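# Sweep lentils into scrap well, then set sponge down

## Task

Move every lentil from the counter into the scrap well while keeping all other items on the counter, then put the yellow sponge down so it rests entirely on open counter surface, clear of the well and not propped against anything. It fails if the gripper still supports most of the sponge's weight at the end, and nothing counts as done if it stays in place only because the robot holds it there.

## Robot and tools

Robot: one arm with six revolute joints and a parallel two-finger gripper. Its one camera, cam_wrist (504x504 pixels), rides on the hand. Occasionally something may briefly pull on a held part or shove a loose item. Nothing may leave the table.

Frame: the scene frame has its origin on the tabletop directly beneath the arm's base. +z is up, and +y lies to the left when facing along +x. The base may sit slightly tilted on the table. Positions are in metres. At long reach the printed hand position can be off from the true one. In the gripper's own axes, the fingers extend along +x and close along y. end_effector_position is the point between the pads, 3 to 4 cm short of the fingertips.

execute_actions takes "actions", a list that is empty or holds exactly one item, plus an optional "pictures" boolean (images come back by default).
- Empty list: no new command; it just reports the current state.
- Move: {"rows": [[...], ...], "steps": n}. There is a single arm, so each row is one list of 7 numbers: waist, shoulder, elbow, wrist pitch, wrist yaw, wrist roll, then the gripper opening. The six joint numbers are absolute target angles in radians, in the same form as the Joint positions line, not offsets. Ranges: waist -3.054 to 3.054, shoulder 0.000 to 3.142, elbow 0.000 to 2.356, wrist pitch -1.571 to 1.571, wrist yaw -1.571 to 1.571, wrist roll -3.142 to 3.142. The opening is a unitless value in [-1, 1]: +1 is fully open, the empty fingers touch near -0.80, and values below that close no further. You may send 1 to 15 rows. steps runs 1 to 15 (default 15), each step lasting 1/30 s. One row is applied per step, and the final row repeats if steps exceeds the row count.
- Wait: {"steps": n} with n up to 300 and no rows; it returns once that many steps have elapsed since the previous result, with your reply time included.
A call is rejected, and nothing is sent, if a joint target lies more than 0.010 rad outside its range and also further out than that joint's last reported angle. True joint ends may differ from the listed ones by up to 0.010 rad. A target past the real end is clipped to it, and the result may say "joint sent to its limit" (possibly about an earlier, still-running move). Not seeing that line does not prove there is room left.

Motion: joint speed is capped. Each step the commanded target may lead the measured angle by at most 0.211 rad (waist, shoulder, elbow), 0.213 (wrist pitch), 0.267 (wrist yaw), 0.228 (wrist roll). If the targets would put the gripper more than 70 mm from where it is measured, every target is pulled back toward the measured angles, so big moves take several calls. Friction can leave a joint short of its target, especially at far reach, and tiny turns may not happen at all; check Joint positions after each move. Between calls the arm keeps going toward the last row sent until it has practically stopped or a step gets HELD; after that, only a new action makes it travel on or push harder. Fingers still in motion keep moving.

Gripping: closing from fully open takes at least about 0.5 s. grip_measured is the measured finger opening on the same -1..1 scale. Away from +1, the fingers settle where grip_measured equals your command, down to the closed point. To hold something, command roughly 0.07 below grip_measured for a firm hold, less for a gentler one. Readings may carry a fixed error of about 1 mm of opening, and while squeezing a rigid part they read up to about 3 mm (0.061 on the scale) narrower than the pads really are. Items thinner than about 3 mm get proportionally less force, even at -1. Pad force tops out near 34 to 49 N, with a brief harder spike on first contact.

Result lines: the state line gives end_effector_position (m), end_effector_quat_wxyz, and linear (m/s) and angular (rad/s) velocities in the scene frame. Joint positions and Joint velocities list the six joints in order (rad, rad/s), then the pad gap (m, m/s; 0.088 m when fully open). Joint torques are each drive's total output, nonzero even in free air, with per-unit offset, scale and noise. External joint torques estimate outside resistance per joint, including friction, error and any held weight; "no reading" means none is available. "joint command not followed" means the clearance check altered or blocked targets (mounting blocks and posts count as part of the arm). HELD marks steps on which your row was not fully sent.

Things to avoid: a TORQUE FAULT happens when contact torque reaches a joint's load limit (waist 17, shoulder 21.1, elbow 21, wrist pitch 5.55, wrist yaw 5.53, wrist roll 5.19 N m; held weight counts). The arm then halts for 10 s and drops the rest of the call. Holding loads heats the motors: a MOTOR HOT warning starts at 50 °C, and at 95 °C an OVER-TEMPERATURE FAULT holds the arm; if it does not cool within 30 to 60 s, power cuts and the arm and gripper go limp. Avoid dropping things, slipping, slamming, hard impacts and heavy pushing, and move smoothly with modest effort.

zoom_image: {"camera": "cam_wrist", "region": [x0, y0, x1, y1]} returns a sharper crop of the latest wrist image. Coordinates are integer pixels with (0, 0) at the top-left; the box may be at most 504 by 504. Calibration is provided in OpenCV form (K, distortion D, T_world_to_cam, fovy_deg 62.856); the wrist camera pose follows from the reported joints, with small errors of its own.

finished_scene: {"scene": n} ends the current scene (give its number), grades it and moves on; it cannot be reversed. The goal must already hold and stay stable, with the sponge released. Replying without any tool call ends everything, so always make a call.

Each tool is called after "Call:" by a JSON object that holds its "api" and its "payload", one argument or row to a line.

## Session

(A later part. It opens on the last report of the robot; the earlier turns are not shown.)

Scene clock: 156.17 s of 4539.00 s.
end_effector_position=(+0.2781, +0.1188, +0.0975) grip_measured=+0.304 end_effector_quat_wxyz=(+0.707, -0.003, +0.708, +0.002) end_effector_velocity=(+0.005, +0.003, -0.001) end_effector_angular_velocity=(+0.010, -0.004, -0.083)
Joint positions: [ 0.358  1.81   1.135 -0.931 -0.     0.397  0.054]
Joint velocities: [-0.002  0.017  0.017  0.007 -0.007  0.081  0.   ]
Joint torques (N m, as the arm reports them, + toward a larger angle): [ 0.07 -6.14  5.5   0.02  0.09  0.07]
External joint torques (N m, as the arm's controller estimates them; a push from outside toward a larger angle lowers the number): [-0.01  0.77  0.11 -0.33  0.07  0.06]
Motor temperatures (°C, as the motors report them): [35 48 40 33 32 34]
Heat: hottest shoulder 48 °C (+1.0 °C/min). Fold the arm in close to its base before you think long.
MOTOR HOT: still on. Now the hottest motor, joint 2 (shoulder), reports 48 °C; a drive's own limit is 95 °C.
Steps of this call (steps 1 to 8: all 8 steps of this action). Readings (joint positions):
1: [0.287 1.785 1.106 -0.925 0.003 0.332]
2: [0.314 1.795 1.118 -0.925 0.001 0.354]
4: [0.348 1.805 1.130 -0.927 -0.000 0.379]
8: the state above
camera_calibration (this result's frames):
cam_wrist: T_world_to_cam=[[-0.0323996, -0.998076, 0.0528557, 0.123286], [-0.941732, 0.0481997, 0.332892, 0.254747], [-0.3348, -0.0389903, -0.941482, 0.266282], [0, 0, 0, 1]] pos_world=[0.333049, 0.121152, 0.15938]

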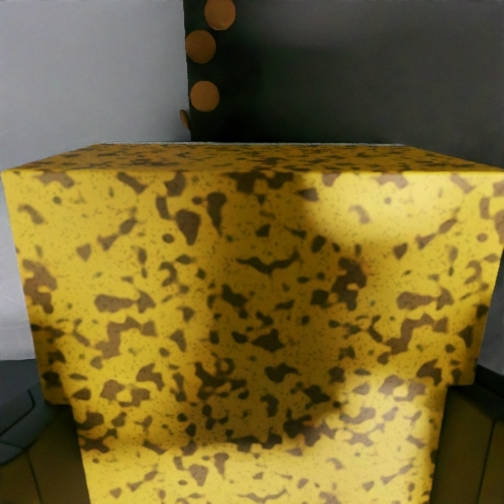

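Call:
{"api": "execute_actions", "payload": {
  "actions": [
    {"rows":[[0.385,1.83,1.158,-0.936,0,0.43,0.3],[0.41,1.842,1.174,-0.94,0,0.455,0.3],[0.44,1.856,1.19,-0.943,0,0.485,0.3],[0.44,1.856,1.19,-0.943,0,0.485,0.3],[0.44,1.856,1.19,-0.943,0,0.485,0.3],[0.44,1.856,1.19,-0.943,0,0.485,0.3],[0.44,1.845,1.23,-0.99,0,0.485,0.3],[0.42,1.84,1.26,-1.03,0,0.465,0.3],[0.32,1.87,1.32,-1.05,0,0.365,0.3],[0.2,1.92,1.38,-1.06,0,0.245,0.3],[0.13,1.95,1.41,-1.065,0,0.175,0.3]],"steps":15}
  ]
}}

Call:
{"api": "execute_actions", "payload": {
  "actions": [
    {"rows":[[0.13,1.95,1.41,-1.065,0,0.175,0.3],[0.13,1.95,1.41,-1.065,0,0.175,0.3],[0.13,1.95,1.41,-1.065,0,0.175,0.3],[0.13,1.96,1.38,-1.03,0,0.175,0.3],[0.13,1.97,1.355,-1.0,0,0.175,0.3],[0.13,1.978,1.343,-0.984,0,0.175,0.3]],"steps":12}
  ]
}}

Scene clock: 167.33 s of 4539.00 s.
end_effector_position=(+0.3413, +0.0698, +0.1233) grip_measured=+0.304 end_effector_quat_wxyz=(+0.714, +0.007, +0.700, -0.002) end_effector_velocity=(+0.069, -0.328, -0.009) end_effector_angular_velocity=(-0.068, +0.177, -0.459)
Joint positions: [ 0.158  1.925  1.393 -1.05   0.003  0.216  0.054]
Joint velocities: [-0.935  0.159  0.188 -0.212  0.051 -0.476 -0.   ]
Joint torques (N m, as the arm reports them, + toward a larger angle): [ 3.51 -6.91  5.13 -0.16 -0.12 -0.13]
External joint torques (N m, as the arm's controller estimates them; a push from outside toward a larger angle lowers the number): [ 0.27  0.89  0.05 -0.27  0.18 -0.07]
Motor temperatures (°C, as the motors report them): [35 47 41 33 32 34]
Heat: hottest shoulder 47 °C (-1.0 °C/min).
MOTOR HOT: cleared. Now the hottest motor, joint 2 (shoulder), reports 47 °C.
Steps of this call (steps 1 to 15: the robot went on to your last target; steps 16 to 90: nothing new was sent; then 7.67 s passed at rest; steps 91 to 105: all 15 steps of this action). Readings (joint positions):
91: [0.360 1.813 1.139 -0.933 -0.000 0.410]
92: [0.367 1.818 1.145 -0.936 -0.000 0.423]
94: [0.398 1.833 1.165 -0.938 -0.000 0.454]
98: [0.437 1.844 1.201 -0.978 -0.000 0.473]
105: the state above
camera_calibration (this result's frames):
cam_wrist: T_world_to_cam=[[-0.0512563, -0.997729, 0.0436949, 0.0826087], [-0.94739, 0.0624188, 0.313937, 0.311375], [-0.315951, -0.0253049, -0.948438, 0.30326], [0, 0, 0, 1]] pos_world=[0.395043, 0.0706594, 0.186262]

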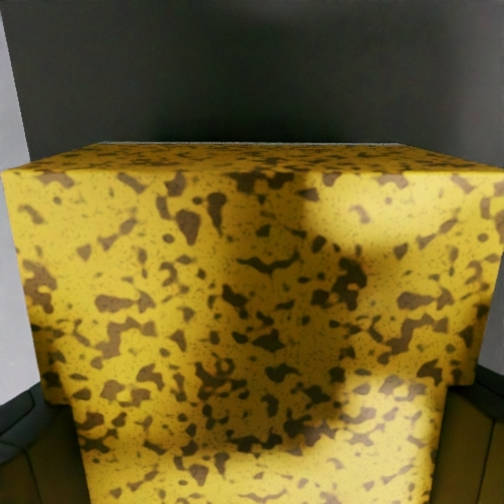

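Scene clock: 167.73 s of 4539.00 s.
end_effector_position=(+0.3414, +0.0599, +0.0974) grip_measured=+0.304 end_effector_quat_wxyz=(+0.703, +0.001, +0.711, -0.000) end_effector_velocity=(-0.002, -0.002, -0.014) end_effector_angular_velocity=(-0.007, +0.001, +0.005)
Joint positions: [ 0.13   1.972  1.35  -0.991  0.003  0.178  0.054]
Joint velocities: [-0.002  0.012 -0.042  0.051  0.007 -0.007 -0.   ]
Joint torques (N m, as the arm reports them, + toward a larger angle): [ 0.11 -7.78  4.59  0.36 -0.07 -0.07]
External joint torques (N m, as the arm's controller estimates them; a push from outside toward a larger angle lowers the number): [ 0.12  0.97 -1.2  -0.01 -0.07 -0.07]
Motor temperatures (°C, as the motors report them): [35 47 41 33 32 34]
Heat: hottest shoulder 47 °C (-1.0 °C/min).
Steps of this call (steps 1 to 12: all 12 steps of this action). Readings (joint positions):
1: [0.134 1.930 1.396 -1.055 0.004 0.205]
2: [0.121 1.933 1.397 -1.058 0.004 0.197]
4: [0.119 1.940 1.396 -1.057 0.004 0.186]
8: [0.129 1.958 1.367 -1.003 0.003 0.179]
12: the state above
camera_calibration (this result's frames):
cam_wrist: T_world_to_cam=[[-0.0401186, -0.997937, 0.0501266, 0.0694817], [-0.93807, 0.0548941, 0.342069, 0.314691], [-0.344114, -0.0332989, -0.938337, 0.28762], [0, 0, 0, 1]] pos_world=[0.396964, 0.0616411, 0.158755]

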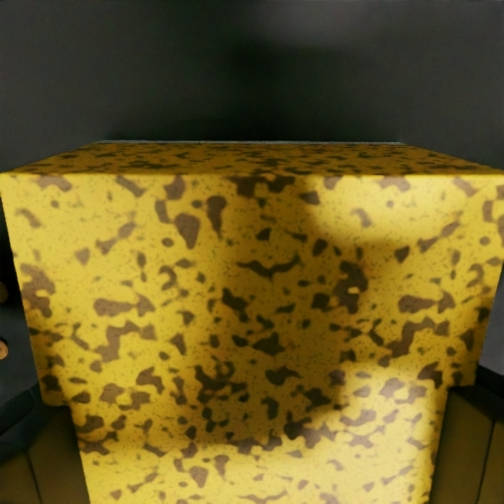

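Call:
{"api": "execute_actions", "payload": {
  "actions": [
    {"rows":[[0.13,1.975,1.34,-0.983,0,0.175,0.3],[0.155,1.98,1.347,-0.985,0,0.2,0.3],[0.18,1.987,1.357,-0.988,0,0.225,0.3],[0.205,1.994,1.368,-0.991,0,0.25,0.3],[0.23,2.002,1.38,-0.995,0,0.275,0.3],[0.255,2.011,1.393,-0.999,0,0.30,0.3],[0.28,2.021,1.408,-1.003,0,0.325,0.3],[0.305,2.032,1.425,-1.008,0,0.35,0.3],[0.33,2.044,1.443,-1.013,0,0.375,0.3],[0.355,2.056,1.461,-1.018,0,0.40,0.3],[0.375,2.066,1.476,-1.022,0,0.42,0.3]],"steps":15}
  ]
}}

Call:
{"api": "execute_actions", "payload": {
  "actions": [
    {"rows":[[0.375,2.05,1.52,-1.08,0,0.42,0.3],[0.37,2.0,1.54,-1.14,0,0.42,0.3],[0.33,1.85,1.5,-1.0,0,0.38,0.3],[0.25,1.7,1.45,-0.9,0,0.28,0.3],[0.15,1.5,1.4,-0.8,0,0.15,0.3],[0.1,1.4,1.35,-0.7,0,0.1,0.3]],"steps":15}
  ]
}}

Scene clock: 178.20 s of 4539.00 s.
end_effector_position=(+0.3373, +0.1521, +0.0973) grip_measured=+0.304 end_effector_quat_wxyz=(+0.706, -0.008, +0.708, +0.006) end_effector_velocity=(-0.018, +0.045, -0.001) end_effector_angular_velocity=(-0.030, +0.037, -0.005)
Joint positions: [ 0.378  2.051  1.462 -1.017 -0.     0.405  0.054]
Joint velocities: [ 0.134  0.046  0.066 -0.066  0.007  0.139 -0.   ]
Joint torques (N m, as the arm reports them, + toward a larger angle): [-1.43 -7.69  5.62  0.02  0.04  0.13]
External joint torques (N m, as the arm's controller estimates them; a push from outside toward a larger angle lowers the number): [-0.13  1.07  0.14 -0.28 -0.1   0.11]
Motor temperatures (°C, as the motors report them): [35 47 41 33 32 34]
Heat: hottest shoulder 47 °C (-3.0 °C/min).
Steps of this call (steps 1 to 15: the robot went on to your last target; steps 16 to 90: nothing new was sent; then 6.97 s passed at rest; steps 91 to 105: all 15 steps of this action). Readings (joint positions):
91: [0.130 1.972 1.349 -0.986 0.003 0.177]
92: [0.132 1.972 1.349 -0.986 0.003 0.181]
94: [0.149 1.975 1.351 -0.986 0.003 0.209]
98: [0.238 2.001 1.386 -0.998 0.003 0.294]
105: the state above
camera_calibration (this result's frames):
cam_wrist: T_world_to_cam=[[-0.0198031, -0.998347, 0.0539546, 0.154108], [-0.942002, 0.0367141, 0.333593, 0.310708], [-0.335022, -0.0442191, -0.941172, 0.287996], [0, 0, 0, 1]] pos_world=[0.392225, 0.15518, 0.159089]

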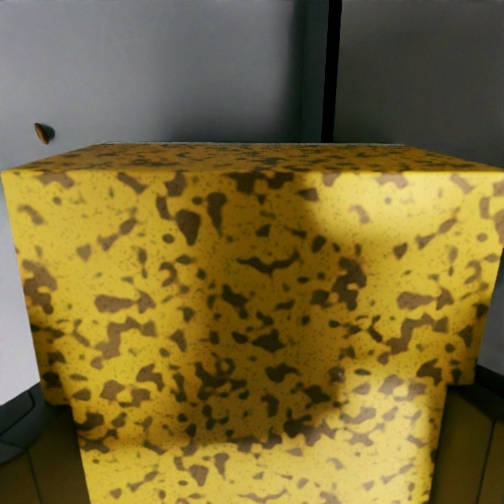

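Scene clock: 178.70 s of 4539.00 s.
end_effector_position=(+0.3818, +0.0528, +0.3049) grip_measured=+0.304 end_effector_quat_wxyz=(+0.921, +0.028, +0.385, +0.045) end_effector_velocity=(-0.146, -0.007, +0.520) end_effector_angular_velocity=(+0.134, -1.583, +0.149)
Joint positions: [ 0.098  1.473  1.367 -0.712  0.003  0.114  0.054]
Joint velocities: [ 0.037 -1.287 -0.002  0.3   -0.022 -0.154 -0.   ]
Joint torques (N m, as the arm reports them, + toward a larger angle): [ 0.35 -3.74  4.69  1.09 -0.05 -0.09]
External joint torques (N m, as the arm's controller estimates them; a push from outside toward a larger angle lowers the number): [ 0.26 -1.17 -0.23  0.03 -0.01 -0.09]
Motor temperatures (°C, as the motors report them): [35 47 41 33 32 34]
Heat: hottest shoulder 47 °C (-3.0 °C/min).
Steps of this call (steps 1 to 15: all 15 steps of this action). Readings (joint positions):
1: [0.380 2.052 1.473 -1.035 -0.000 0.408]
2: [0.380 2.051 1.487 -1.065 -0.000 0.412]
4: [0.363 1.994 1.475 -1.024 -0.002 0.378]
8: [0.219 1.821 1.419 -0.841 -0.004 0.213]
15: the state above
camera_calibration (this result's frames):
cam_wrist: T_world_to_cam=[[-0.00277449, -0.997078, -0.0763353, 0.0778561], [-0.90642, 0.0347494, -0.420946, 0.503571], [0.422368, 0.068024, -0.903868, 0.187472], [0, 0, 0, 1]] pos_world=[0.37748, 0.0473773, 0.387369]

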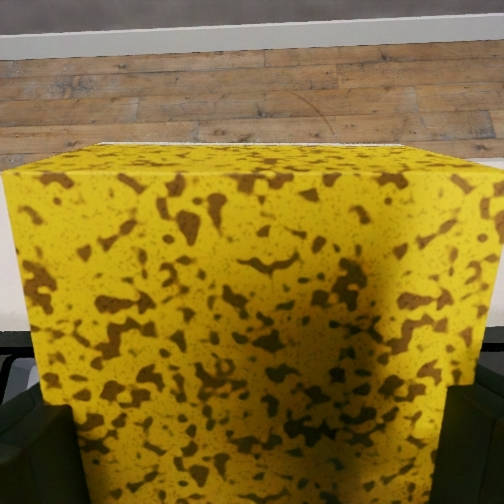

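Call:
{"api": "execute_actions", "payload": {
  "actions": [
    {"rows":[[0.0,1.5,1.45,-0.9,0,-0.05,0.3],[-0.15,1.65,1.55,-1.05,0,-0.1,0.3],[-0.25,1.8,1.6,-1.12,0,-0.15,0.3],[-0.334,1.92,1.62,-1.14,0,-0.197,0.3],[-0.334,2.0,1.62,-1.14,0,-0.197,0.3],[-0.334,2.07,1.62,-1.14,0,-0.197,0.3]],"steps":15}
  ]
}}

Call:
{"api": "execute_actions", "payload": {
  "actions": [
    {"rows":[[-0.334,2.075,1.62,-1.13,0,-0.197,0.3],[-0.334,2.075,1.62,-1.13,0,-0.197,0.3],[-0.334,2.075,1.62,-1.13,0,-0.197,0.3],[-0.334,2.085,1.6,-1.10,0,-0.197,0.3],[-0.334,2.095,1.58,-1.07,0,-0.197,0.3],[-0.334,2.105,1.565,-1.05,0,-0.197,0.3],[-0.334,2.108,1.558,-1.042,0,-0.197,0.3],[-0.334,2.108,1.558,-1.042,0,-0.197,0.3],[-0.334,2.108,1.558,-1.042,0,-0.197,0.3],[-0.334,2.108,1.558,-1.042,0,-0.197,0.5],[-0.334,2.108,1.558,-1.042,0,-0.197,0.7],[-0.334,2.108,1.558,-1.042,0,-0.197,0.85],[-0.334,2.108,1.558,-1.042,0,-0.197,1]],"steps":15}
  ]
}}

Call:
{"api": "execute_actions", "payload": {
  "actions": [
    {"rows":[[-0.334,2.108,1.558,-1.042,0,-0.197,1],[-0.334,2.108,1.558,-1.042,0,-0.197,1],[-0.334,2.108,1.558,-1.042,0,-0.197,1],[-0.334,2.09,1.6,-1.1,0,-0.197,1],[-0.334,2.07,1.65,-1.16,0,-0.197,1],[-0.334,2.0,1.68,-1.22,0,-0.197,1],[-0.3,1.85,1.62,-1.24,0,-0.15,1],[-0.2,1.65,1.5,-1.22,0,-0.1,1],[-0.05,1.45,1.4,-1.2,0,0,1],[0.05,1.25,1.3,-1.2,0,0,1]],"steps":15}
  ]
}}

Call:
{"api": "execute_actions", "payload": {
  "actions": [
    {"rows":[[0.05,1.25,1.3,-1.2,0,0,1]],"steps":12}
  ]
}}

Scene clock: 189.60 s of 4539.00 s.
end_effector_position=(+0.3715, -0.1118, +0.1386) grip_measured=+0.304 end_effector_quat_wxyz=(+0.724, +0.038, +0.688, -0.032) end_effector_velocity=(-0.079, +0.007, -0.371) end_effector_angular_velocity=(+0.348, +1.162, +0.059)
Joint positions: [-0.334  2.031  1.611 -1.13  -0.    -0.189  0.054]
Joint velocities: [-0.061  0.945 -0.071 -0.198 -0.007 -0.095  0.   ]
Joint torques (N m, as the arm reports them, + toward a larger angle): [  0.76 -12.22   6.4    0.21   0.01  -0.12]
External joint torques (N m, as the arm's controller estimates them; a push from outside toward a larger angle lowers the number): [-0.14 -0.01 -0.94 -0.22  0.12 -0.1 ]
Motor temperatures (°C, as the motors report them): [35 46 41 34 32 34]
Heat: hottest shoulder 46 °C (-4.0 °C/min).
Steps of this call (steps 1 to 30: the robot went on to your last target; steps 31 to 90: nothing new was sent; then 7.40 s passed at rest; steps 91 to 105: all 15 steps of this action). Readings (joint positions):
91: [0.089 1.417 1.377 -0.753 -0.004 0.060]
92: [0.059 1.449 1.415 -0.815 -0.009 0.019]
94: [-0.032 1.536 1.504 -0.900 -0.007 -0.061]
98: [-0.206 1.705 1.576 -1.045 -0.003 -0.143]
105: the state above
camera_calibration (this result's frames):
cam_wrist: T_world_to_cam=[[-0.139282, -0.989514, 0.0382451, -0.0633189], [-0.947614, 0.144396, 0.284917, 0.359696], [-0.287451, 0.00344207, -0.957789, 0.316695], [0, 0, 0, 1]] pos_world=[0.423068, -0.115684, 0.203266]

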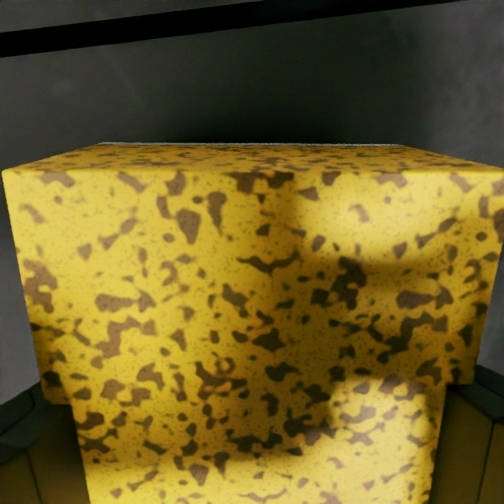

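Scene clock: 190.10 s of 4539.00 s.
end_effector_position=(+0.3743, -0.1121, +0.1009) grip_measured=+0.843 end_effector_quat_wxyz=(+0.712, +0.039, +0.700, -0.027) end_effector_velocity=(+0.003, -0.003, +0.000) end_effector_angular_velocity=(-0.013, -0.019, +0.004)
Joint positions: [-0.334  2.102  1.564 -1.046 -0.    -0.195  0.08 ]
Joint velocities: [-0.002 -0.002 -0.002  0.022  0.007 -0.007  0.088]
Joint torques (N m, as the arm reports them, + toward a larger angle): [ 0.26 -8.55  4.48  0.35  0.   -0.07]
External joint torques (N m, as the arm's controller estimates them; a push from outside toward a larger angle lowers the number): [ 0.06  0.76 -1.11  0.    0.03 -0.07]
Motor temperatures (°C, as the motors report them): [35 46 41 34 32 34]
Heat: hottest shoulder 46 °C (-4.0 °C/min).
Steps of this call (steps 1 to 15: all 15 steps of this action). Readings (joint positions):
1: [-0.334 2.056 1.608 -1.132 -0.000 -0.191]
2: [-0.334 2.071 1.608 -1.132 -0.000 -0.192]
4: [-0.334 2.078 1.607 -1.127 -0.000 -0.194]
8: [-0.334 2.081 1.588 -1.064 -0.000 -0.194]
15: the state above
camera_calibration (this result's frames):
cam_wrist: T_world_to_cam=[[-0.132884, -0.990575, 0.0332185, -0.0638387], [-0.93846, 0.136532, 0.317256, 0.365632], [-0.318801, 0.0109839, -0.947758, 0.292983], [0, 0, 0, 1]] pos_world=[0.428051, -0.116375, 0.163799]

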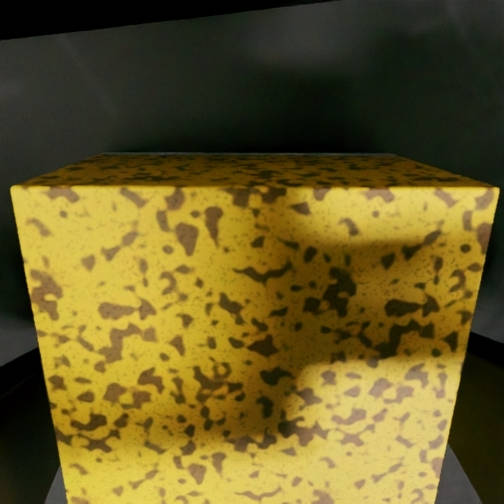

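Scene clock: 190.60 s of 4539.00 s.
end_effector_position=(+0.3045, +0.0107, +0.1903) grip_measured=+0.986 end_effector_quat_wxyz=(+0.737, -0.017, +0.675, +0.027) end_effector_velocity=(-0.268, +0.387, +0.274) end_effector_angular_velocity=(+0.107, -0.747, +1.007)
Joint positions: [-0.007  1.665  1.347 -1.195 -0.002 -0.025  0.087]
Joint velocities: [ 1.248 -1.609 -0.701 -0.168 -0.095  0.242  0.   ]
Joint torques (N m, as the arm reports them, + toward a larger angle): [ -3.13 -10.15   5.89   0.37   0.23   0.13]
External joint torques (N m, as the arm's controller estimates them; a push from outside toward a larger angle lowers the number): [-0.24 -2.1  -0.89 -0.28 -0.08  0.06]
Motor temperatures (°C, as the motors report them): [35 46 41 34 32 34]
Heat: hottest shoulder 46 °C (-4.0 °C/min).
Steps of this call (steps 1 to 15: all 15 steps of this action). Readings (joint positions):
1: [-0.334 2.102 1.564 -1.045 -0.000 -0.195]
2: [-0.334 2.102 1.564 -1.044 -0.000 -0.195]
4: [-0.334 2.102 1.568 -1.055 -0.000 -0.195]
8: [-0.322 2.028 1.585 -1.162 0.003 -0.165]
15: the state above
camera_calibration (this result's frames):
cam_wrist: T_world_to_cam=[[0.0205866, -0.999114, 0.0367063, -0.00167124], [-0.968882, -0.0108787, 0.247284, 0.279141], [-0.246666, -0.0406548, -0.968247, 0.336542], [0, 0, 0, 1]] pos_world=[0.353502, 0.0150489, 0.25689]

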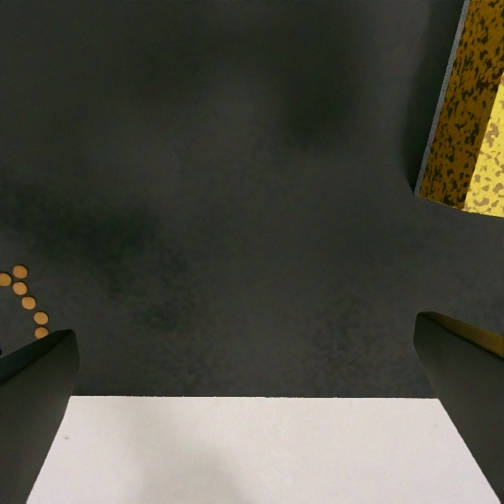

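Scene clock: 191.00 s of 4539.00 s.
end_effector_position=(+0.2604, +0.0230, +0.2919) grip_measured=+0.987 end_effector_quat_wxyz=(+0.851, -0.021, +0.523, +0.045) end_effector_velocity=(-0.007, +0.000, -0.050) end_effector_angular_velocity=(-0.006, +0.169, -0.004)
Joint positions: [ 0.049  1.248  1.312 -1.199 -0.003 -0.003  0.087]
Joint velocities: [-0.002  0.051 -0.11  -0.007 -0.007  0.007  0.   ]
Joint torques (N m, as the arm reports them, + toward a larger angle): [ 0.06 -3.47  4.97  0.84  0.15  0.12]
External joint torques (N m, as the arm's controller estimates them; a push from outside toward a larger angle lowers the number): [ 0.    0.03 -1.11 -0.19  0.16  0.12]
Motor temperatures (°C, as the motors report them): [35 46 41 34 32 34]
Heat: hottest shoulder 46 °C (-4.0 °C/min).
Steps of this call (steps 1 to 12: all 12 steps of this action). Readings (joint positions):
1: [0.027 1.610 1.329 -1.199 -0.005 -0.019]
2: [0.046 1.553 1.319 -1.199 -0.005 -0.014]
4: [0.051 1.432 1.315 -1.199 -0.005 -0.008]
8: [0.049 1.261 1.316 -1.199 -0.003 -0.004]
12: the state above
camera_calibration (this result's frames):
cam_wrist: T_world_to_cam=[[0.0408742, -0.999006, 0.0177803, 0.00799134], [-0.990855, -0.0428181, -0.127959, 0.327439], [0.128593, -0.0123874, -0.99162, 0.333003], [0, 0, 0, 1]] pos_world=[0.281296, 0.0261288, 0.371969]

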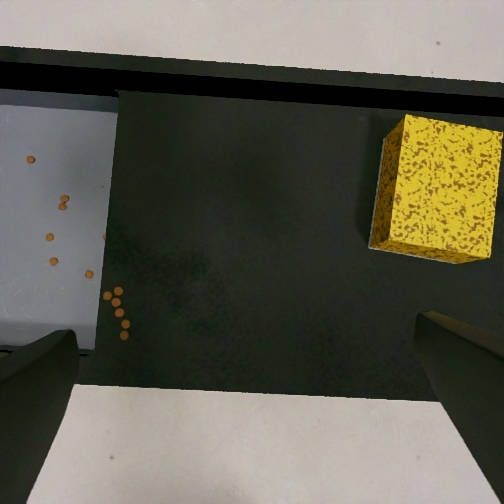

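Call:
{"api": "execute_actions", "payload": {
  "actions": [
    {"rows":[[-0.1,1.45,1.45,-1.22,0,-0.05,1],[-0.25,1.65,1.58,-1.24,0,-0.15,1],[-0.334,1.85,1.65,-1.24,0,-0.197,1],[-0.334,1.95,1.68,-1.22,0,-0.197,1],[-0.334,2.03,1.68,-1.2,0,-0.197,1],[-0.334,2.08,1.68,-1.19,0,-0.197,1]],"steps":15}
  ]
}}

Call:
{"api": "execute_actions", "payload": {
  "actions": [
    {"rows":[[-0.334,2.085,1.68,-1.19,0,-0.197,1],[-0.334,2.085,1.68,-1.19,0,-0.197,1],[-0.334,2.085,1.68,-1.19,0,-0.197,1],[-0.334,2.085,1.68,-1.19,0,-0.197,1],[-0.334,2.09,1.65,-1.155,0,-0.197,1],[-0.334,2.095,1.625,-1.125,0,-0.197,1],[-0.334,2.10,1.60,-1.095,0,-0.197,1]],"steps":12}
  ]
}}

Scene clock: 202.87 s of 4539.00 s.
end_effector_position=(+0.3741, -0.1124, +0.1641) grip_measured=+0.987 end_effector_quat_wxyz=(+0.734, +0.034, +0.678, -0.033) end_effector_velocity=(+0.010, +0.007, -0.479) end_effector_angular_velocity=(+0.370, +1.237, +0.046)
Joint positions: [-0.332  2.005  1.674 -1.189  0.    -0.192  0.087]
Joint velocities: [-0.002  1.277 -0.007 -0.007 -0.007 -0.022 -0.   ]
Joint torques (N m, as the arm reports them, + toward a larger angle): [  0.05 -11.04   5.89   0.19  -0.02  -0.05]
External joint torques (N m, as the arm's controller estimates them; a push from outside toward a larger angle lowers the number): [-0.01  1.69 -1.37 -0.16  0.01 -0.05]
Motor temperatures (°C, as the motors report them): [35 44 41 34 32 34]
Heat: hottest shoulder 44 °C (-4.1 °C/min).
Steps of this call (steps 1 to 15: the robot went on to your last target; steps 16 to 90: nothing new was sent; then 8.37 s passed at rest; steps 91 to 105: all 15 steps of this action). Readings (joint positions):
91: [0.029 1.284 1.333 -1.225 -0.010 -0.015]
92: [-0.015 1.325 1.383 -1.231 -0.010 -0.048]
94: [-0.117 1.433 1.491 -1.216 -0.007 -0.113]
98: [-0.282 1.640 1.639 -1.194 -0.001 -0.171]
105: the state above
camera_calibration (this result's frames):
cam_wrist: T_world_to_cam=[[-0.136164, -0.989741, 0.0432708, -0.0665333], [-0.955938, 0.14273, 0.256535, 0.362581], [-0.260079, -0.00643328, -0.965566, 0.33179], [0, 0, 0, 1]] pos_world=[0.423837, -0.115467, 0.23023]

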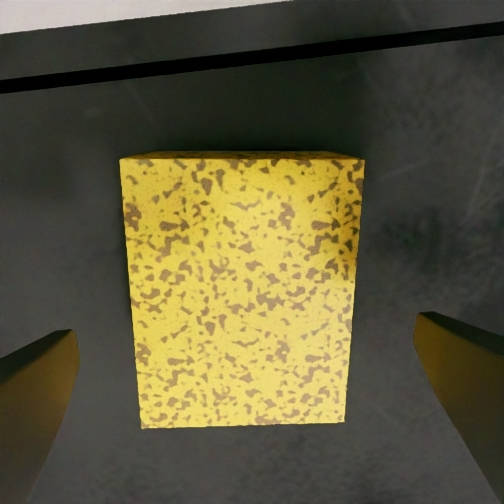

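Scene clock: 203.27 s of 4539.00 s.
end_effector_position=(+0.3749, -0.1116, +0.1157) grip_measured=+0.987 end_effector_quat_wxyz=(+0.711, +0.038, +0.702, -0.026) end_effector_velocity=(-0.014, +0.003, -0.049) end_effector_angular_velocity=(+0.028, +0.071, +0.002)
Joint positions: [-0.332  2.093  1.611 -1.107  0.    -0.195  0.087]
Joint velocities: [-0.007  0.051 -0.12   0.095 -0.007 -0.007 -0.   ]
Joint torques (N m, as the arm reports them, + toward a larger angle): [ 0.06 -8.77  5.06  0.4  -0.01 -0.07]
External joint torques (N m, as the arm's controller estimates them; a push from outside toward a larger angle lowers the number): [-0.08  1.28 -1.09 -0.03  0.01 -0.07]
Motor temperatures (°C, as the motors report them): [35 44 41 34 32 34]
Heat: hottest shoulder 44 °C (-4.0 °C/min).
Steps of this call (steps 1 to 12: all 12 steps of this action). Readings (joint positions):
1: [-0.332 2.041 1.673 -1.189 0.000 -0.193]
2: [-0.332 2.067 1.670 -1.189 0.000 -0.194]
4: [-0.332 2.088 1.669 -1.190 0.000 -0.194]
8: [-0.332 2.085 1.642 -1.126 0.000 -0.194]
12: the state above
camera_calibration (this result's frames):
cam_wrist: T_world_to_cam=[[-0.130003, -0.990965, 0.0329647, -0.0647967], [-0.937407, 0.133674, 0.321558, 0.360171], [-0.32306, 0.0109023, -0.946316, 0.308548], [0, 0, 0, 1]] pos_world=[0.428883, -0.115721, 0.178304]

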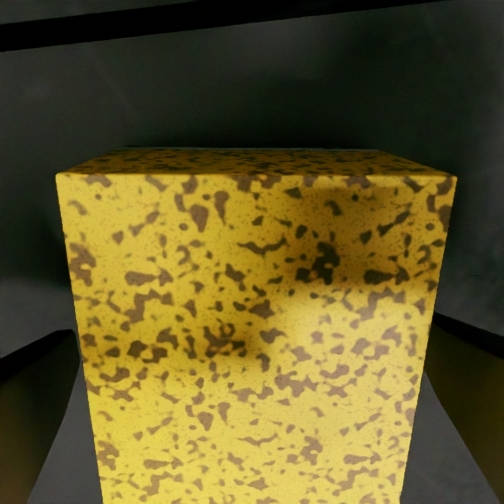

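Call:
{"api": "execute_actions", "payload": {
  "actions": [
    {"rows":[[-0.343,2.10,1.60,-1.095,0,-0.204,1],[-0.343,2.10,1.60,-1.095,0,-0.204,1],[-0.343,2.10,1.60,-1.095,0,-0.204,1],[-0.343,2.10,1.60,-1.095,0,-0.204,1],[-0.343,2.105,1.585,-1.08,0,-0.204,1],[-0.343,2.112,1.57,-1.06,0,-0.204,1],[-0.343,2.118,1.553,-1.04,0,-0.204,1],[-0.343,2.118,1.553,-1.04,0,-0.204,1],[-0.343,2.118,1.553,-1.04,0,-0.204,1],[-0.343,2.118,1.553,-1.04,0,-0.204,1],[-0.343,2.118,1.553,-1.04,0,-0.204,0.8],[-0.343,2.118,1.553,-1.04,0,-0.204,0.6],[-0.343,2.118,1.553,-1.04,0,-0.204,0.4],[-0.343,2.118,1.553,-1.04,0,-0.204,0.3]],"steps":15}
  ]
}}

Call:
{"api": "execute_actions", "payload": {
  "actions": [
    {"rows":[[-0.343,2.118,1.553,-1.04,0,-0.204,0.3],[-0.343,2.118,1.553,-1.04,0,-0.204,0.3],[-0.343,2.118,1.553,-1.04,0,-0.204,0.3],[-0.343,2.118,1.553,-1.04,0,-0.204,0.3],[-0.343,2.118,1.553,-1.04,0,-0.204,0.3],[-0.343,2.09,1.59,-1.10,0,-0.204,0.3],[-0.33,2.05,1.58,-1.13,0,-0.18,0.3],[-0.22,1.95,1.45,-1.1,0,-0.05,0.3],[-0.1,1.87,1.33,-1.06,0,0.1,0.3],[0.0,1.8,1.22,-1.03,0,0.2,0.3],[0.1,1.745,1.13,-1.0,0,0.3,0.3]],"steps":15}
  ]
}}

Scene clock: 211.33 s of 4539.00 s.
end_effector_position=(+0.3725, -0.1140, +0.0965) grip_measured=+0.514 end_effector_quat_wxyz=(+0.709, +0.040, +0.704, -0.026) end_effector_velocity=(+0.003, -0.003, +0.000) end_effector_angular_velocity=(-0.013, -0.019, +0.004)
Joint positions: [-0.341  2.111  1.56  -1.044  0.    -0.202  0.064]
Joint velocities: [-0.002 -0.002 -0.002  0.022  0.007 -0.007 -0.132]
Joint torques (N m, as the arm reports them, + toward a larger angle): [-0.04 -8.61  4.36  0.32  0.   -0.08]
External joint torques (N m, as the arm's controller estimates them; a push from outside toward a larger angle lowers the number): [-0.18  0.78 -1.24 -0.04  0.03 -0.08]
Motor temperatures (°C, as the motors report them): [35 46 41 34 32 34]
Heat: hottest shoulder 46 °C (-2.0 °C/min).
Steps of this call (steps 1 to 15: the robot went on to your last target; steps 16 to 90: nothing new was sent; then 4.57 s passed at rest; steps 91 to 105: all 15 steps of this action). Readings (joint positions):
91: [-0.332 2.094 1.607 -1.097 0.000 -0.197]
92: [-0.333 2.094 1.607 -1.097 0.000 -0.198]
94: [-0.337 2.094 1.607 -1.097 0.000 -0.200]
98: [-0.341 2.096 1.582 -1.061 0.000 -0.201]
105: the state above
camera_calibration (this result's frames):
cam_wrist: T_world_to_cam=[[-0.131558, -0.9908, 0.0317405, -0.0661965], [-0.935158, 0.134666, 0.327636, 0.363129], [-0.328896, 0.0134207, -0.944271, 0.291865], [0, 0, 0, 1]] pos_world=[0.426868, -0.118405, 0.158727]

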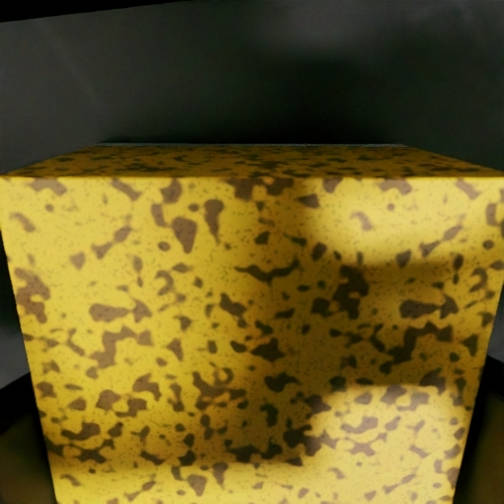

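Scene clock: 211.83 s of 4539.00 s.
end_effector_position=(+0.3131, +0.0137, +0.1254) grip_measured=+0.305 end_effector_quat_wxyz=(+0.713, +0.060, +0.696, -0.051) end_effector_velocity=(-0.277, +0.502, -0.043) end_effector_angular_velocity=(+0.052, +0.175, +0.443)
Joint positions: [ 0.001  1.79   1.23  -1.017  0.001  0.204  0.054]
Joint velocities: [ 1.59  -0.73  -1.077  0.168 -0.081  1.15  -0.001]
Joint torques (N m, as the arm reports them, + toward a larger angle): [-1.79 -5.83  3.65  0.35  0.09  0.12]
External joint torques (N m, as the arm's controller estimates them; a push from outside toward a larger angle lowers the number): [ 0.03 -0.23 -0.91 -0.06 -0.11  0.07]
Motor temperatures (°C, as the motors report them): [35 46 41 34 32 34]
Heat: hottest shoulder 46 °C (-2.0 °C/min).
Steps of this call (steps 1 to 15: all 15 steps of this action). Readings (joint positions):
1: [-0.341 2.111 1.560 -1.043 0.000 -0.202]
2: [-0.341 2.111 1.560 -1.042 0.000 -0.202]
4: [-0.341 2.111 1.560 -1.042 0.000 -0.202]
8: [-0.331 2.079 1.542 -1.074 0.004 -0.157]
15: the state above
camera_calibration (this result's frames):
cam_wrist: T_world_to_cam=[[-0.196079, -0.979943, 0.035559, 0.0712525], [-0.929751, 0.197315, 0.310854, 0.280475], [-0.311636, 0.0278908, -0.949792, 0.29305], [0, 0, 0, 1]] pos_world=[0.366068, 0.00630785, 0.188616]

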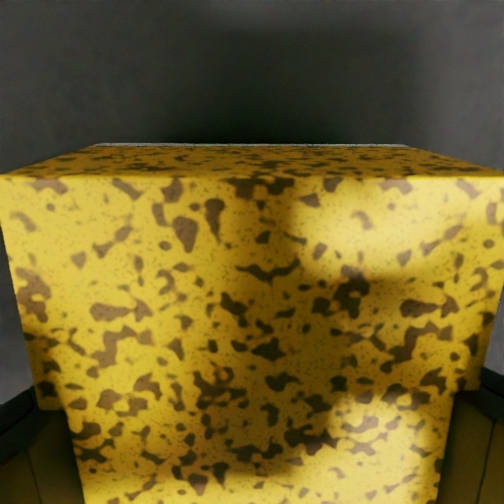

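Call:
{"api": "execute_actions", "payload": {
  "actions": [
    {"rows":[[0.14,1.72,1.10,-0.99,0,0.335,0.3],[0.14,1.72,1.10,-0.99,0,0.335,0.3],[0.14,1.72,1.10,-0.99,0,0.335,0.3],[0.14,1.72,1.10,-0.99,0,0.335,0.3],[0.14,1.72,1.10,-0.99,0,0.335,0.3],[0.14,1.72,1.10,-0.99,0,0.335,0.3],[0.14,1.725,1.07,-0.95,0,0.335,0.3],[0.14,1.73,1.045,-0.925,0,0.335,0.3],[0.14,1.735,1.028,-0.912,0,0.335,0.3]],"steps":15}
  ]
}}

Scene clock: 217.47 s of 4539.00 s.
end_effector_position=(+0.2736, +0.0506, +0.0963) grip_measured=+0.304 end_effector_quat_wxyz=(+0.701, +0.055, +0.709, -0.051) end_effector_velocity=(+0.010, +0.002, -0.000) end_effector_angular_velocity=(+0.017, -0.049, -0.010)
Joint positions: [ 0.137  1.73   1.036 -0.918 -0.001  0.333  0.054]
Joint velocities: [-0.002 -0.002 -0.002  0.051 -0.007  0.007 -0.   ]
Joint torques (N m, as the arm reports them, + toward a larger angle): [ 0.21 -5.82  4.25  0.33  0.09  0.1 ]
External joint torques (N m, as the arm's controller estimates them; a push from outside toward a larger angle lowers the number): [ 0.17  0.52 -1.06 -0.01  0.09  0.1 ]
Motor temperatures (°C, as the motors report them): [35 46 41 34 32 34]
Heat: hottest shoulder 46 °C (-2.0 °C/min).
Steps of this call (steps 1 to 30: the robot went on to your last target; steps 31 to 90: nothing new was sent; then 2.13 s passed at rest; steps 91 to 105: all 15 steps of this action). Readings (joint positions):
91: [0.103 1.748 1.132 -0.996 -0.001 0.308]
92: [0.111 1.743 1.124 -0.994 -0.001 0.316]
94: [0.128 1.734 1.114 -0.994 -0.001 0.324]
98: [0.137 1.728 1.092 -0.962 -0.001 0.331]
105: the state above
camera_calibration (this result's frames):
cam_wrist: T_world_to_cam=[[-0.186144, -0.981365, 0.0476803, 0.09683], [-0.919879, 0.191122, 0.342485, 0.24005], [-0.345215, 0.0198916, -0.938313, 0.260567], [0, 0, 0, 1]] pos_world=[0.328792, 0.0439638, 0.157663]

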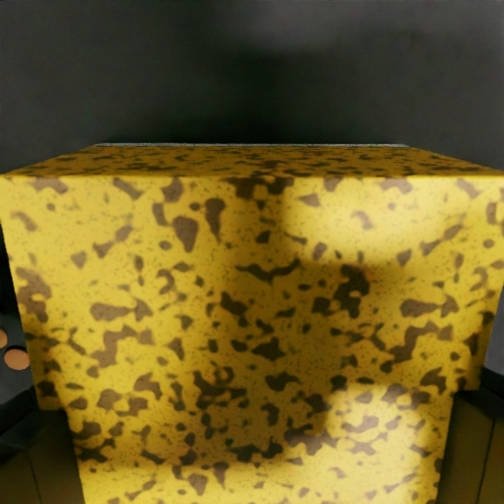

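Call:
{"api": "execute_actions", "payload": {
  "actions": [
    {"rows":[[0.14,1.742,1.022,-0.912,0,0.335,0.3],[0.14,1.746,1.02,-0.912,0,0.335,0.3],[0.165,1.752,1.023,-0.913,0,0.36,0.3],[0.19,1.758,1.028,-0.914,0,0.385,0.3],[0.215,1.765,1.035,-0.915,0,0.41,0.3],[0.24,1.772,1.043,-0.916,0,0.435,0.3],[0.27,1.782,1.054,-0.918,0,0.465,0.3],[0.30,1.793,1.067,-0.92,0,0.495,0.3],[0.33,1.805,1.082,-0.923,0,0.525,0.3],[0.36,1.818,1.099,-0.927,0,0.555,0.3],[0.39,1.832,1.118,-0.931,0,0.585,0.3],[0.42,1.847,1.138,-0.936,0,0.615,0.3],[0.45,1.862,1.158,-0.94,0,0.645,0.3],[0.475,1.875,1.176,-0.944,0,0.67,0.3]],"steps":15}
  ]
}}

Call:
{"api": "execute_actions", "payload": {
  "actions": [
    {"rows":[[0.475,1.875,1.176,-0.944,0,0.67,0.3]],"steps":6}
  ]
}}

Scene clock: 224.90 s of 4539.00 s.
end_effector_position=(+0.2692, +0.1376, +0.0898) grip_measured=+0.304 end_effector_quat_wxyz=(+0.697, +0.044, +0.713, -0.061) end_effector_velocity=(-0.006, +0.245, -0.002) end_effector_angular_velocity=(+0.033, -0.071, +0.175)
Joint positions: [ 0.429  1.844  1.144 -0.935  0.005  0.623  0.054]
Joint velocities: [ 0.711  0.315  0.398 -0.007 -0.037  0.535 -0.   ]
Joint torques (N m, as the arm reports them, + toward a larger angle): [-0.81 -6.37  5.02 -0.13 -0.08  0.13]
External joint torques (N m, as the arm's controller estimates them; a push from outside toward a larger angle lowers the number): [ 0.15  0.94  0.1  -0.18 -0.21  0.08]
Motor temperatures (°C, as the motors report them): [35 46 41 34 32 34]
Heat: hottest shoulder 46 °C (-1.0 °C/min).
Steps of this call (steps 1 to 15: the robot went on to your last target; steps 16 to 90: nothing new was sent; then 3.93 s passed at rest; steps 91 to 105: all 15 steps of this action). Readings (joint positions):
91: [0.137 1.730 1.034 -0.913 -0.001 0.333]
92: [0.137 1.731 1.033 -0.913 -0.001 0.333]
94: [0.148 1.738 1.032 -0.913 -0.000 0.353]
98: [0.229 1.763 1.041 -0.919 0.004 0.435]
105: the state above
camera_calibration (this result's frames):
cam_wrist: T_world_to_cam=[[-0.184144, -0.979887, 0.0768907, 0.178317], [-0.915374, 0.199463, 0.349721, 0.218612], [-0.358024, -0.00598448, -0.933693, 0.257738], [0, 0, 0, 1]] pos_world=[0.325224, 0.132668, 0.150484]

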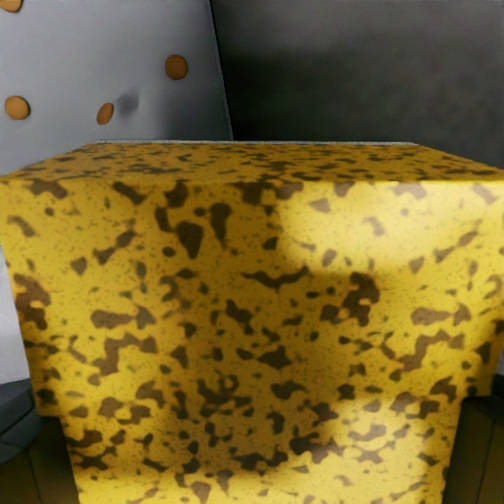

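Scene clock: 225.10 s of 4539.00 s.
end_effector_position=(+0.2670, +0.1519, +0.0897) grip_measured=+0.304 end_effector_quat_wxyz=(+0.697, +0.042, +0.713, -0.060) end_effector_velocity=(-0.001, +0.001, -0.001) end_effector_angular_velocity=(+0.007, +0.029, -0.059)
Joint positions: [ 0.472  1.862  1.168 -0.942  0.003  0.662  0.054]
Joint velocities: [-0.007  0.017  0.017 -0.022 -0.022  0.051 -0.   ]
Joint torques (N m, as the arm reports them, + toward a larger angle): [ 0.14 -5.96  5.36  0.06 -0.03  0.07]
External joint torques (N m, as the arm's controller estimates them; a push from outside toward a larger angle lowers the number): [ 0.16  1.29  0.08 -0.21 -0.06  0.06]
Motor temperatures (°C, as the motors report them): [35 46 41 34 32 34]
Heat: hottest shoulder 46 °C (-1.0 °C/min).
Steps of this call (steps 1 to 6: all 6 steps of this action). Readings (joint positions):
1: [0.449 1.852 1.154 -0.935 0.004 0.636]
2: [0.462 1.857 1.161 -0.938 0.003 0.645]
4: [0.472 1.861 1.166 -0.941 0.003 0.656]
6: the state above
camera_calibration (this result's frames):
cam_wrist: T_world_to_cam=[[-0.180033, -0.980534, 0.0783604, 0.190801], [-0.915893, 0.196154, 0.350234, 0.214407], [-0.358787, -0.00871596, -0.933379, 0.257641], [0, 0, 0, 1]] pos_world=[0.323162, 0.147275, 0.150433]

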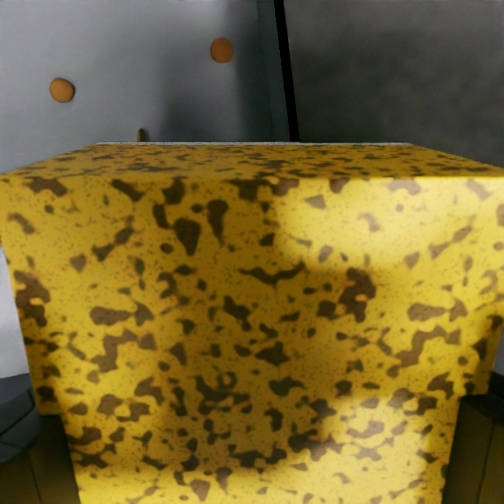

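Call:
{"api": "execute_actions", "payload": {
  "actions": [
    {"rows":[[0.475,1.855,1.2,-0.99,0,0.67,0.3],[0.47,1.84,1.25,-1.05,0,0.66,0.3],[0.4,1.84,1.3,-1.08,0,0.55,0.3],[0.25,1.85,1.33,-1.08,0,0.35,0.3],[0.1,1.87,1.35,-1.07,0,0.15,0.3],[-0.05,1.89,1.36,-1.06,0,0.0,0.3],[-0.17,1.90,1.36,-1.05,0,-0.12,0.3],[-0.22,1.905,1.36,-1.05,0,-0.175,0.3]],"steps":15}
  ]
}}

Call:
{"api": "execute_actions", "payload": {
  "actions": [
    {"rows":[[-0.22,1.905,1.36,-1.05,0,-0.175,0.3],[-0.22,1.905,1.36,-1.05,0,-0.175,0.3],[-0.22,1.905,1.36,-1.05,0,-0.175,0.3],[-0.22,1.915,1.33,-1.01,0,-0.175,0.3],[-0.22,1.925,1.30,-0.98,0,-0.175,0.3],[-0.22,1.93,1.28,-0.965,0,-0.175,0.3],[-0.22,1.932,1.274,-0.96,0,-0.175,0.3],[-0.22,1.932,1.274,-0.96,0,-0.175,0.3],[-0.22,1.932,1.274,-0.96,0,-0.175,0.3],[-0.22,1.932,1.274,-0.96,0,-0.175,0.3]],"steps":11}
  ]
}}

Scene clock: 235.70 s of 4539.00 s.
end_effector_position=(+0.3369, -0.0449, +0.1217) grip_measured=+0.304 end_effector_quat_wxyz=(+0.711, +0.017, +0.703, -0.009) end_effector_velocity=(-0.058, -0.394, -0.017) end_effector_angular_velocity=(-0.006, +0.063, -0.146)
Joint positions: [-0.173  1.898  1.356 -1.046  0.003 -0.091  0.054]
Joint velocities: [-1.15   0.032 -0.002 -0.022  0.037 -1.004 -0.   ]
Joint torques (N m, as the arm reports them, + toward a larger angle): [ 3.8  -7.56  5.42 -0.07 -0.17 -0.12]
External joint torques (N m, as the arm's controller estimates them; a push from outside toward a larger angle lowers the number): [ 0.51  0.8  -0.21 -0.33  0.17 -0.02]
Motor temperatures (°C, as the motors report them): [35 46 41 33 32 34]
Heat: hottest shoulder 46 °C (-1.0 °C/min).
Steps of this call (steps 1 to 15: the robot went on to your last target; steps 16 to 100: nothing new was sent; then 6.77 s passed at rest; steps 101 to 115: all 15 steps of this action). Readings (joint positions):
101: [0.472 1.864 1.175 -0.955 0.003 0.667]
102: [0.472 1.864 1.189 -0.984 0.003 0.667]
104: [0.441 1.864 1.236 -1.037 -0.008 0.575]
108: [0.228 1.872 1.337 -1.043 -0.006 0.321]
115: the state above
camera_calibration (this result's frames):
cam_wrist: T_world_to_cam=[[-0.0754756, -0.996368, 0.0394333, -0.0232075], [-0.943213, 0.0841672, 0.321348, 0.313457], [-0.323499, -0.0129401, -0.94614, 0.300335], [0, 0, 0, 1]] pos_world=[0.391063, -0.0456196, 0.184345]

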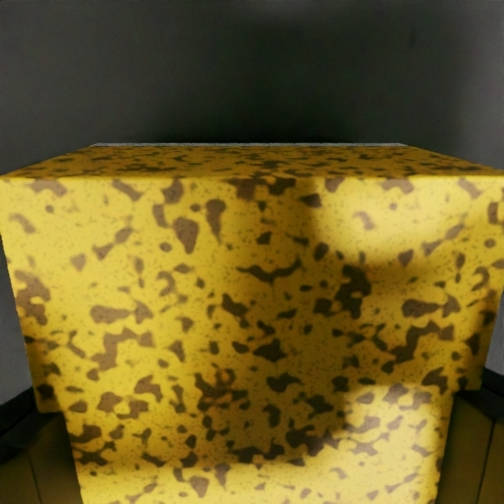

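Scene clock: 236.07 s of 4539.00 s.
end_effector_position=(+0.3285, -0.0589, +0.0956) grip_measured=+0.304 end_effector_quat_wxyz=(+0.703, +0.007, +0.711, +0.005) end_effector_velocity=(-0.029, +0.006, -0.058) end_effector_angular_velocity=(+0.032, +0.135, +0.036)
Joint positions: [-0.22   1.926  1.284 -0.971  0.003 -0.171  0.054]
Joint velocities: [-0.002  0.085 -0.134  0.081 -0.007 -0.037 -0.   ]
Joint torques (N m, as the arm reports them, + toward a larger angle): [-0.03 -7.69  4.84  0.42 -0.1  -0.07]
External joint torques (N m, as the arm's controller estimates them; a push from outside toward a larger angle lowers the number): [-0.16  1.03 -1.18  0.   -0.07 -0.06]
Motor temperatures (°C, as the motors report them): [35 46 41 33 32 34]
Heat: hottest shoulder 46 °C (-1.0 °C/min).
Steps of this call (steps 1 to 11: all 11 steps of this action). Readings (joint positions):
1: [-0.204 1.899 1.356 -1.047 0.005 -0.116]
2: [-0.222 1.899 1.356 -1.048 0.005 -0.132]
4: [-0.228 1.899 1.353 -1.042 0.005 -0.153]
8: [-0.220 1.911 1.308 -0.983 0.003 -0.168]
11: the state above
camera_calibration (this result's frames):
cam_wrist: T_world_to_cam=[[-0.0407187, -0.998541, 0.0354733, -0.04794], [-0.937928, 0.0504372, 0.343142, 0.309294], [-0.344431, -0.0192991, -0.938613, 0.278429], [0, 0, 0, 1]] pos_world=[0.384043, -0.0580965, 0.156906]

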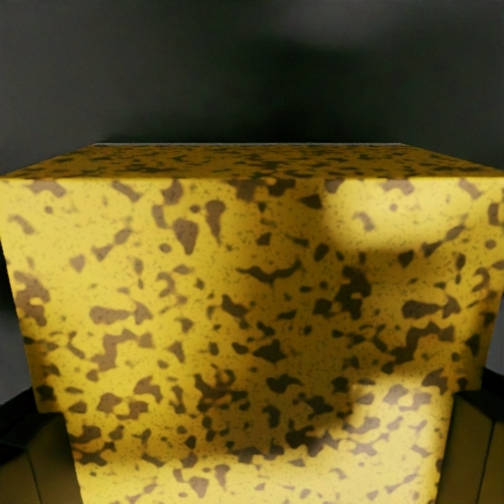

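Release and rise.

Call:
{"api": "execute_actions", "payload": {
  "actions": [
    {"rows":[[-0.22,1.932,1.274,-0.96,0,-0.175,0.3],[-0.22,1.932,1.274,-0.96,0,-0.175,0.3],[-0.22,1.932,1.274,-0.96,0,-0.175,0.45],[-0.22,1.932,1.274,-0.96,0,-0.175,0.6],[-0.22,1.932,1.274,-0.96,0,-0.175,0.75],[-0.22,1.932,1.274,-0.96,0,-0.175,0.9],[-0.22,1.932,1.274,-0.96,0,-0.175,1]],"steps":15}
  ]
}}

Call:
{"api": "execute_actions", "payload": {
  "actions": [
    {"rows":[[-0.22,1.92,1.31,-1.01,0,-0.175,1],[-0.22,1.90,1.35,-1.06,0,-0.175,1],[-0.22,1.86,1.39,-1.12,0,-0.175,1],[-0.2,1.75,1.4,-1.18,0,-0.15,1],[-0.1,1.55,1.36,-1.2,0,-0.05,1],[0,1.4,1.32,-1.2,0,0,1],[0.1,1.25,1.3,-1.2,0,0,1]],"steps":15}
  ]
}}

Call:
{"api": "execute_actions", "payload": {
  "actions": [
    {"rows":[[0.1,1.25,1.3,-1.2,0,0,1]],"steps":8}
  ]
}}

Scene clock: 243.47 s of 4539.00 s.
end_effector_position=(+0.3291, -0.0590, +0.0940) grip_measured=+0.973 end_effector_quat_wxyz=(+0.704, +0.006, +0.710, +0.005) end_effector_velocity=(-0.002, +0.001, +0.002) end_effector_angular_velocity=(+0.008, +0.001, -0.010)
Joint positions: [-0.22   1.928  1.28  -0.962  0.003 -0.173  0.087]
Joint velocities: [-0.002 -0.007 -0.002 -0.007 -0.007  0.007  0.008]
Joint torques (N m, as the arm reports them, + toward a larger angle): [ 0.02 -7.48  4.34  0.28 -0.11 -0.06]
External joint torques (N m, as the arm's controller estimates them; a push from outside toward a larger angle lowers the number): [-0.12  0.37 -1.02 -0.04 -0.09 -0.06]
Motor temperatures (°C, as the motors report them): [35 46 41 33 32 34]
Heat: hottest shoulder 46 °C (+0.0 °C/min).
Steps of this call (steps 1 to 15: the robot went on to your last target; steps 16 to 90: nothing new was sent; then 3.90 s passed at rest; steps 91 to 105: all 15 steps of this action). Readings (joint positions):
91: [-0.220 1.928 1.280 -0.962 0.003 -0.173]
92: [-0.220 1.928 1.280 -0.962 0.003 -0.173]
94: [-0.220 1.928 1.280 -0.962 0.003 -0.173]
98: [-0.220 1.928 1.280 -0.962 0.003 -0.173]
105: the state above
camera_calibration (this result's frames):
cam_wrist: T_world_to_cam=[[-0.0389955, -0.998594, 0.035912, -0.048564], [-0.939185, 0.0488996, 0.339912, 0.311091], [-0.34119, -0.020473, -0.939772, 0.276217], [0, 0, 0, 1]] pos_world=[0.384521, -0.058053, 0.155581]

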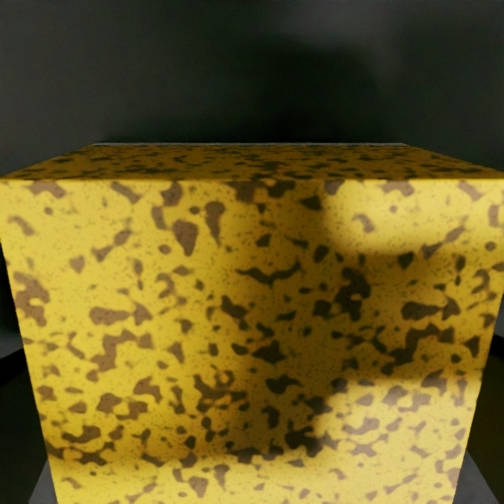

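Scene clock: 243.97 s of 4539.00 s.
end_effector_position=(+0.2704, +0.0380, +0.2721) grip_measured=+0.987 end_effector_quat_wxyz=(+0.829, -0.039, +0.554, +0.065) end_effector_velocity=(-0.169, -0.033, +0.373) end_effector_angular_velocity=(+0.214, -1.406, -0.101)
Joint positions: [ 0.098  1.33   1.312 -1.193 -0.004 -0.008  0.087]
Joint velocities: [-0.007 -1.438  0.022 -0.037  0.022  0.081  0.   ]
Joint torques (N m, as the arm reports them, + toward a larger angle): [ 0.16 -1.6   4.51  0.53  0.14  0.07]
External joint torques (N m, as the arm's controller estimates them; a push from outside toward a larger angle lowers the number): [ 0.05 -0.44 -0.04 -0.36  0.15  0.07]
Motor temperatures (°C, as the motors report them): [35 46 41 33 32 34]
Heat: hottest shoulder 46 °C (+0.0 °C/min).
Steps of this call (steps 1 to 15: all 15 steps of this action). Readings (joint positions):
1: [-0.220 1.928 1.284 -0.971 0.003 -0.173]
2: [-0.220 1.928 1.296 -0.999 0.003 -0.173]
4: [-0.218 1.900 1.329 -1.070 0.003 -0.169]
8: [-0.094 1.721 1.332 -1.152 0.006 -0.064]
15: the state above
camera_calibration (this result's frames):
cam_wrist: T_world_to_cam=[[0.0965634, -0.995026, 0.0244893, 0.00586195], [-0.993774, -0.0977576, -0.0534571, 0.318053], [0.0555851, -0.0191748, -0.99827, 0.334053], [0, 0, 0, 1]] pos_world=[0.296938, 0.0433303, 0.350333]

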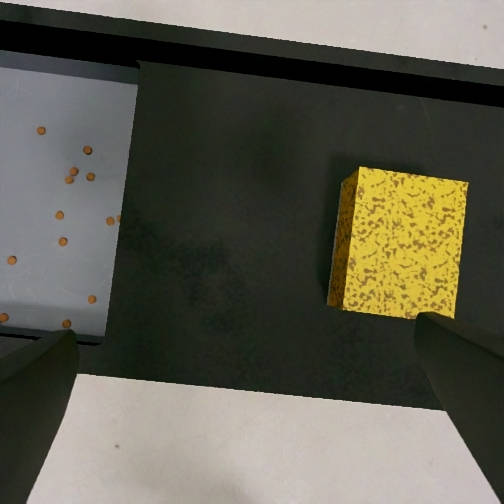

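Scene clock: 244.23 s of 4539.00 s.
end_effector_position=(+0.2588, +0.0360, +0.2899) grip_measured=+0.987 end_effector_quat_wxyz=(+0.848, -0.035, +0.525, +0.065) end_effector_velocity=(-0.009, -0.001, -0.014) end_effector_angular_velocity=(-0.005, +0.056, +0.008)
Joint positions: [ 0.097  1.25   1.307 -1.198 -0.003 -0.003  0.087]
Joint velocities: [-0.002 -0.002 -0.037 -0.022 -0.007 -0.007  0.   ]
Joint torques (N m, as the arm reports them, + toward a larger angle): [ 0.18 -3.73  5.27  0.83  0.15  0.08]
External joint torques (N m, as the arm's controller estimates them; a push from outside toward a larger angle lowers the number): [ 0.14  0.12 -1.12 -0.29  0.17  0.08]
Motor temperatures (°C, as the motors report them): [35 46 41 33 32 34]
Heat: hottest shoulder 46 °C (+0.0 °C/min).
Steps of this call (steps 1 to 8: all 8 steps of this action). Readings (joint positions):
1: [0.097 1.291 1.314 -1.195 -0.003 -0.006]
2: [0.097 1.264 1.315 -1.197 -0.003 -0.005]
4: [0.097 1.244 1.315 -1.198 -0.003 -0.004]
8: the state above
camera_calibration (this result's frames):
cam_wrist: T_world_to_cam=[[0.0895134, -0.995798, 0.0193108, 0.00792993], [-0.98833, -0.091208, -0.122002, 0.325433], [0.123251, -0.00816456, -0.992342, 0.332794], [0, 0, 0, 1]] pos_world=[0.279908, 0.0402958, 0.369795]

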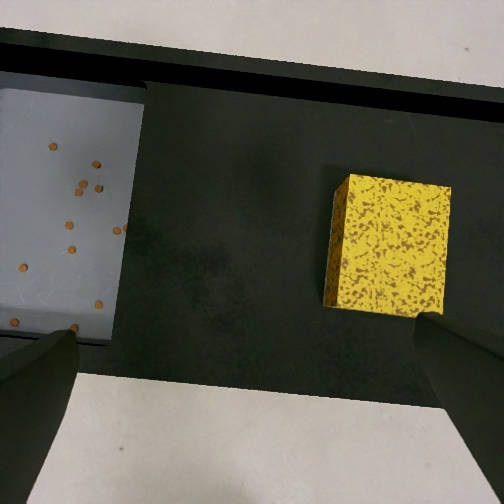

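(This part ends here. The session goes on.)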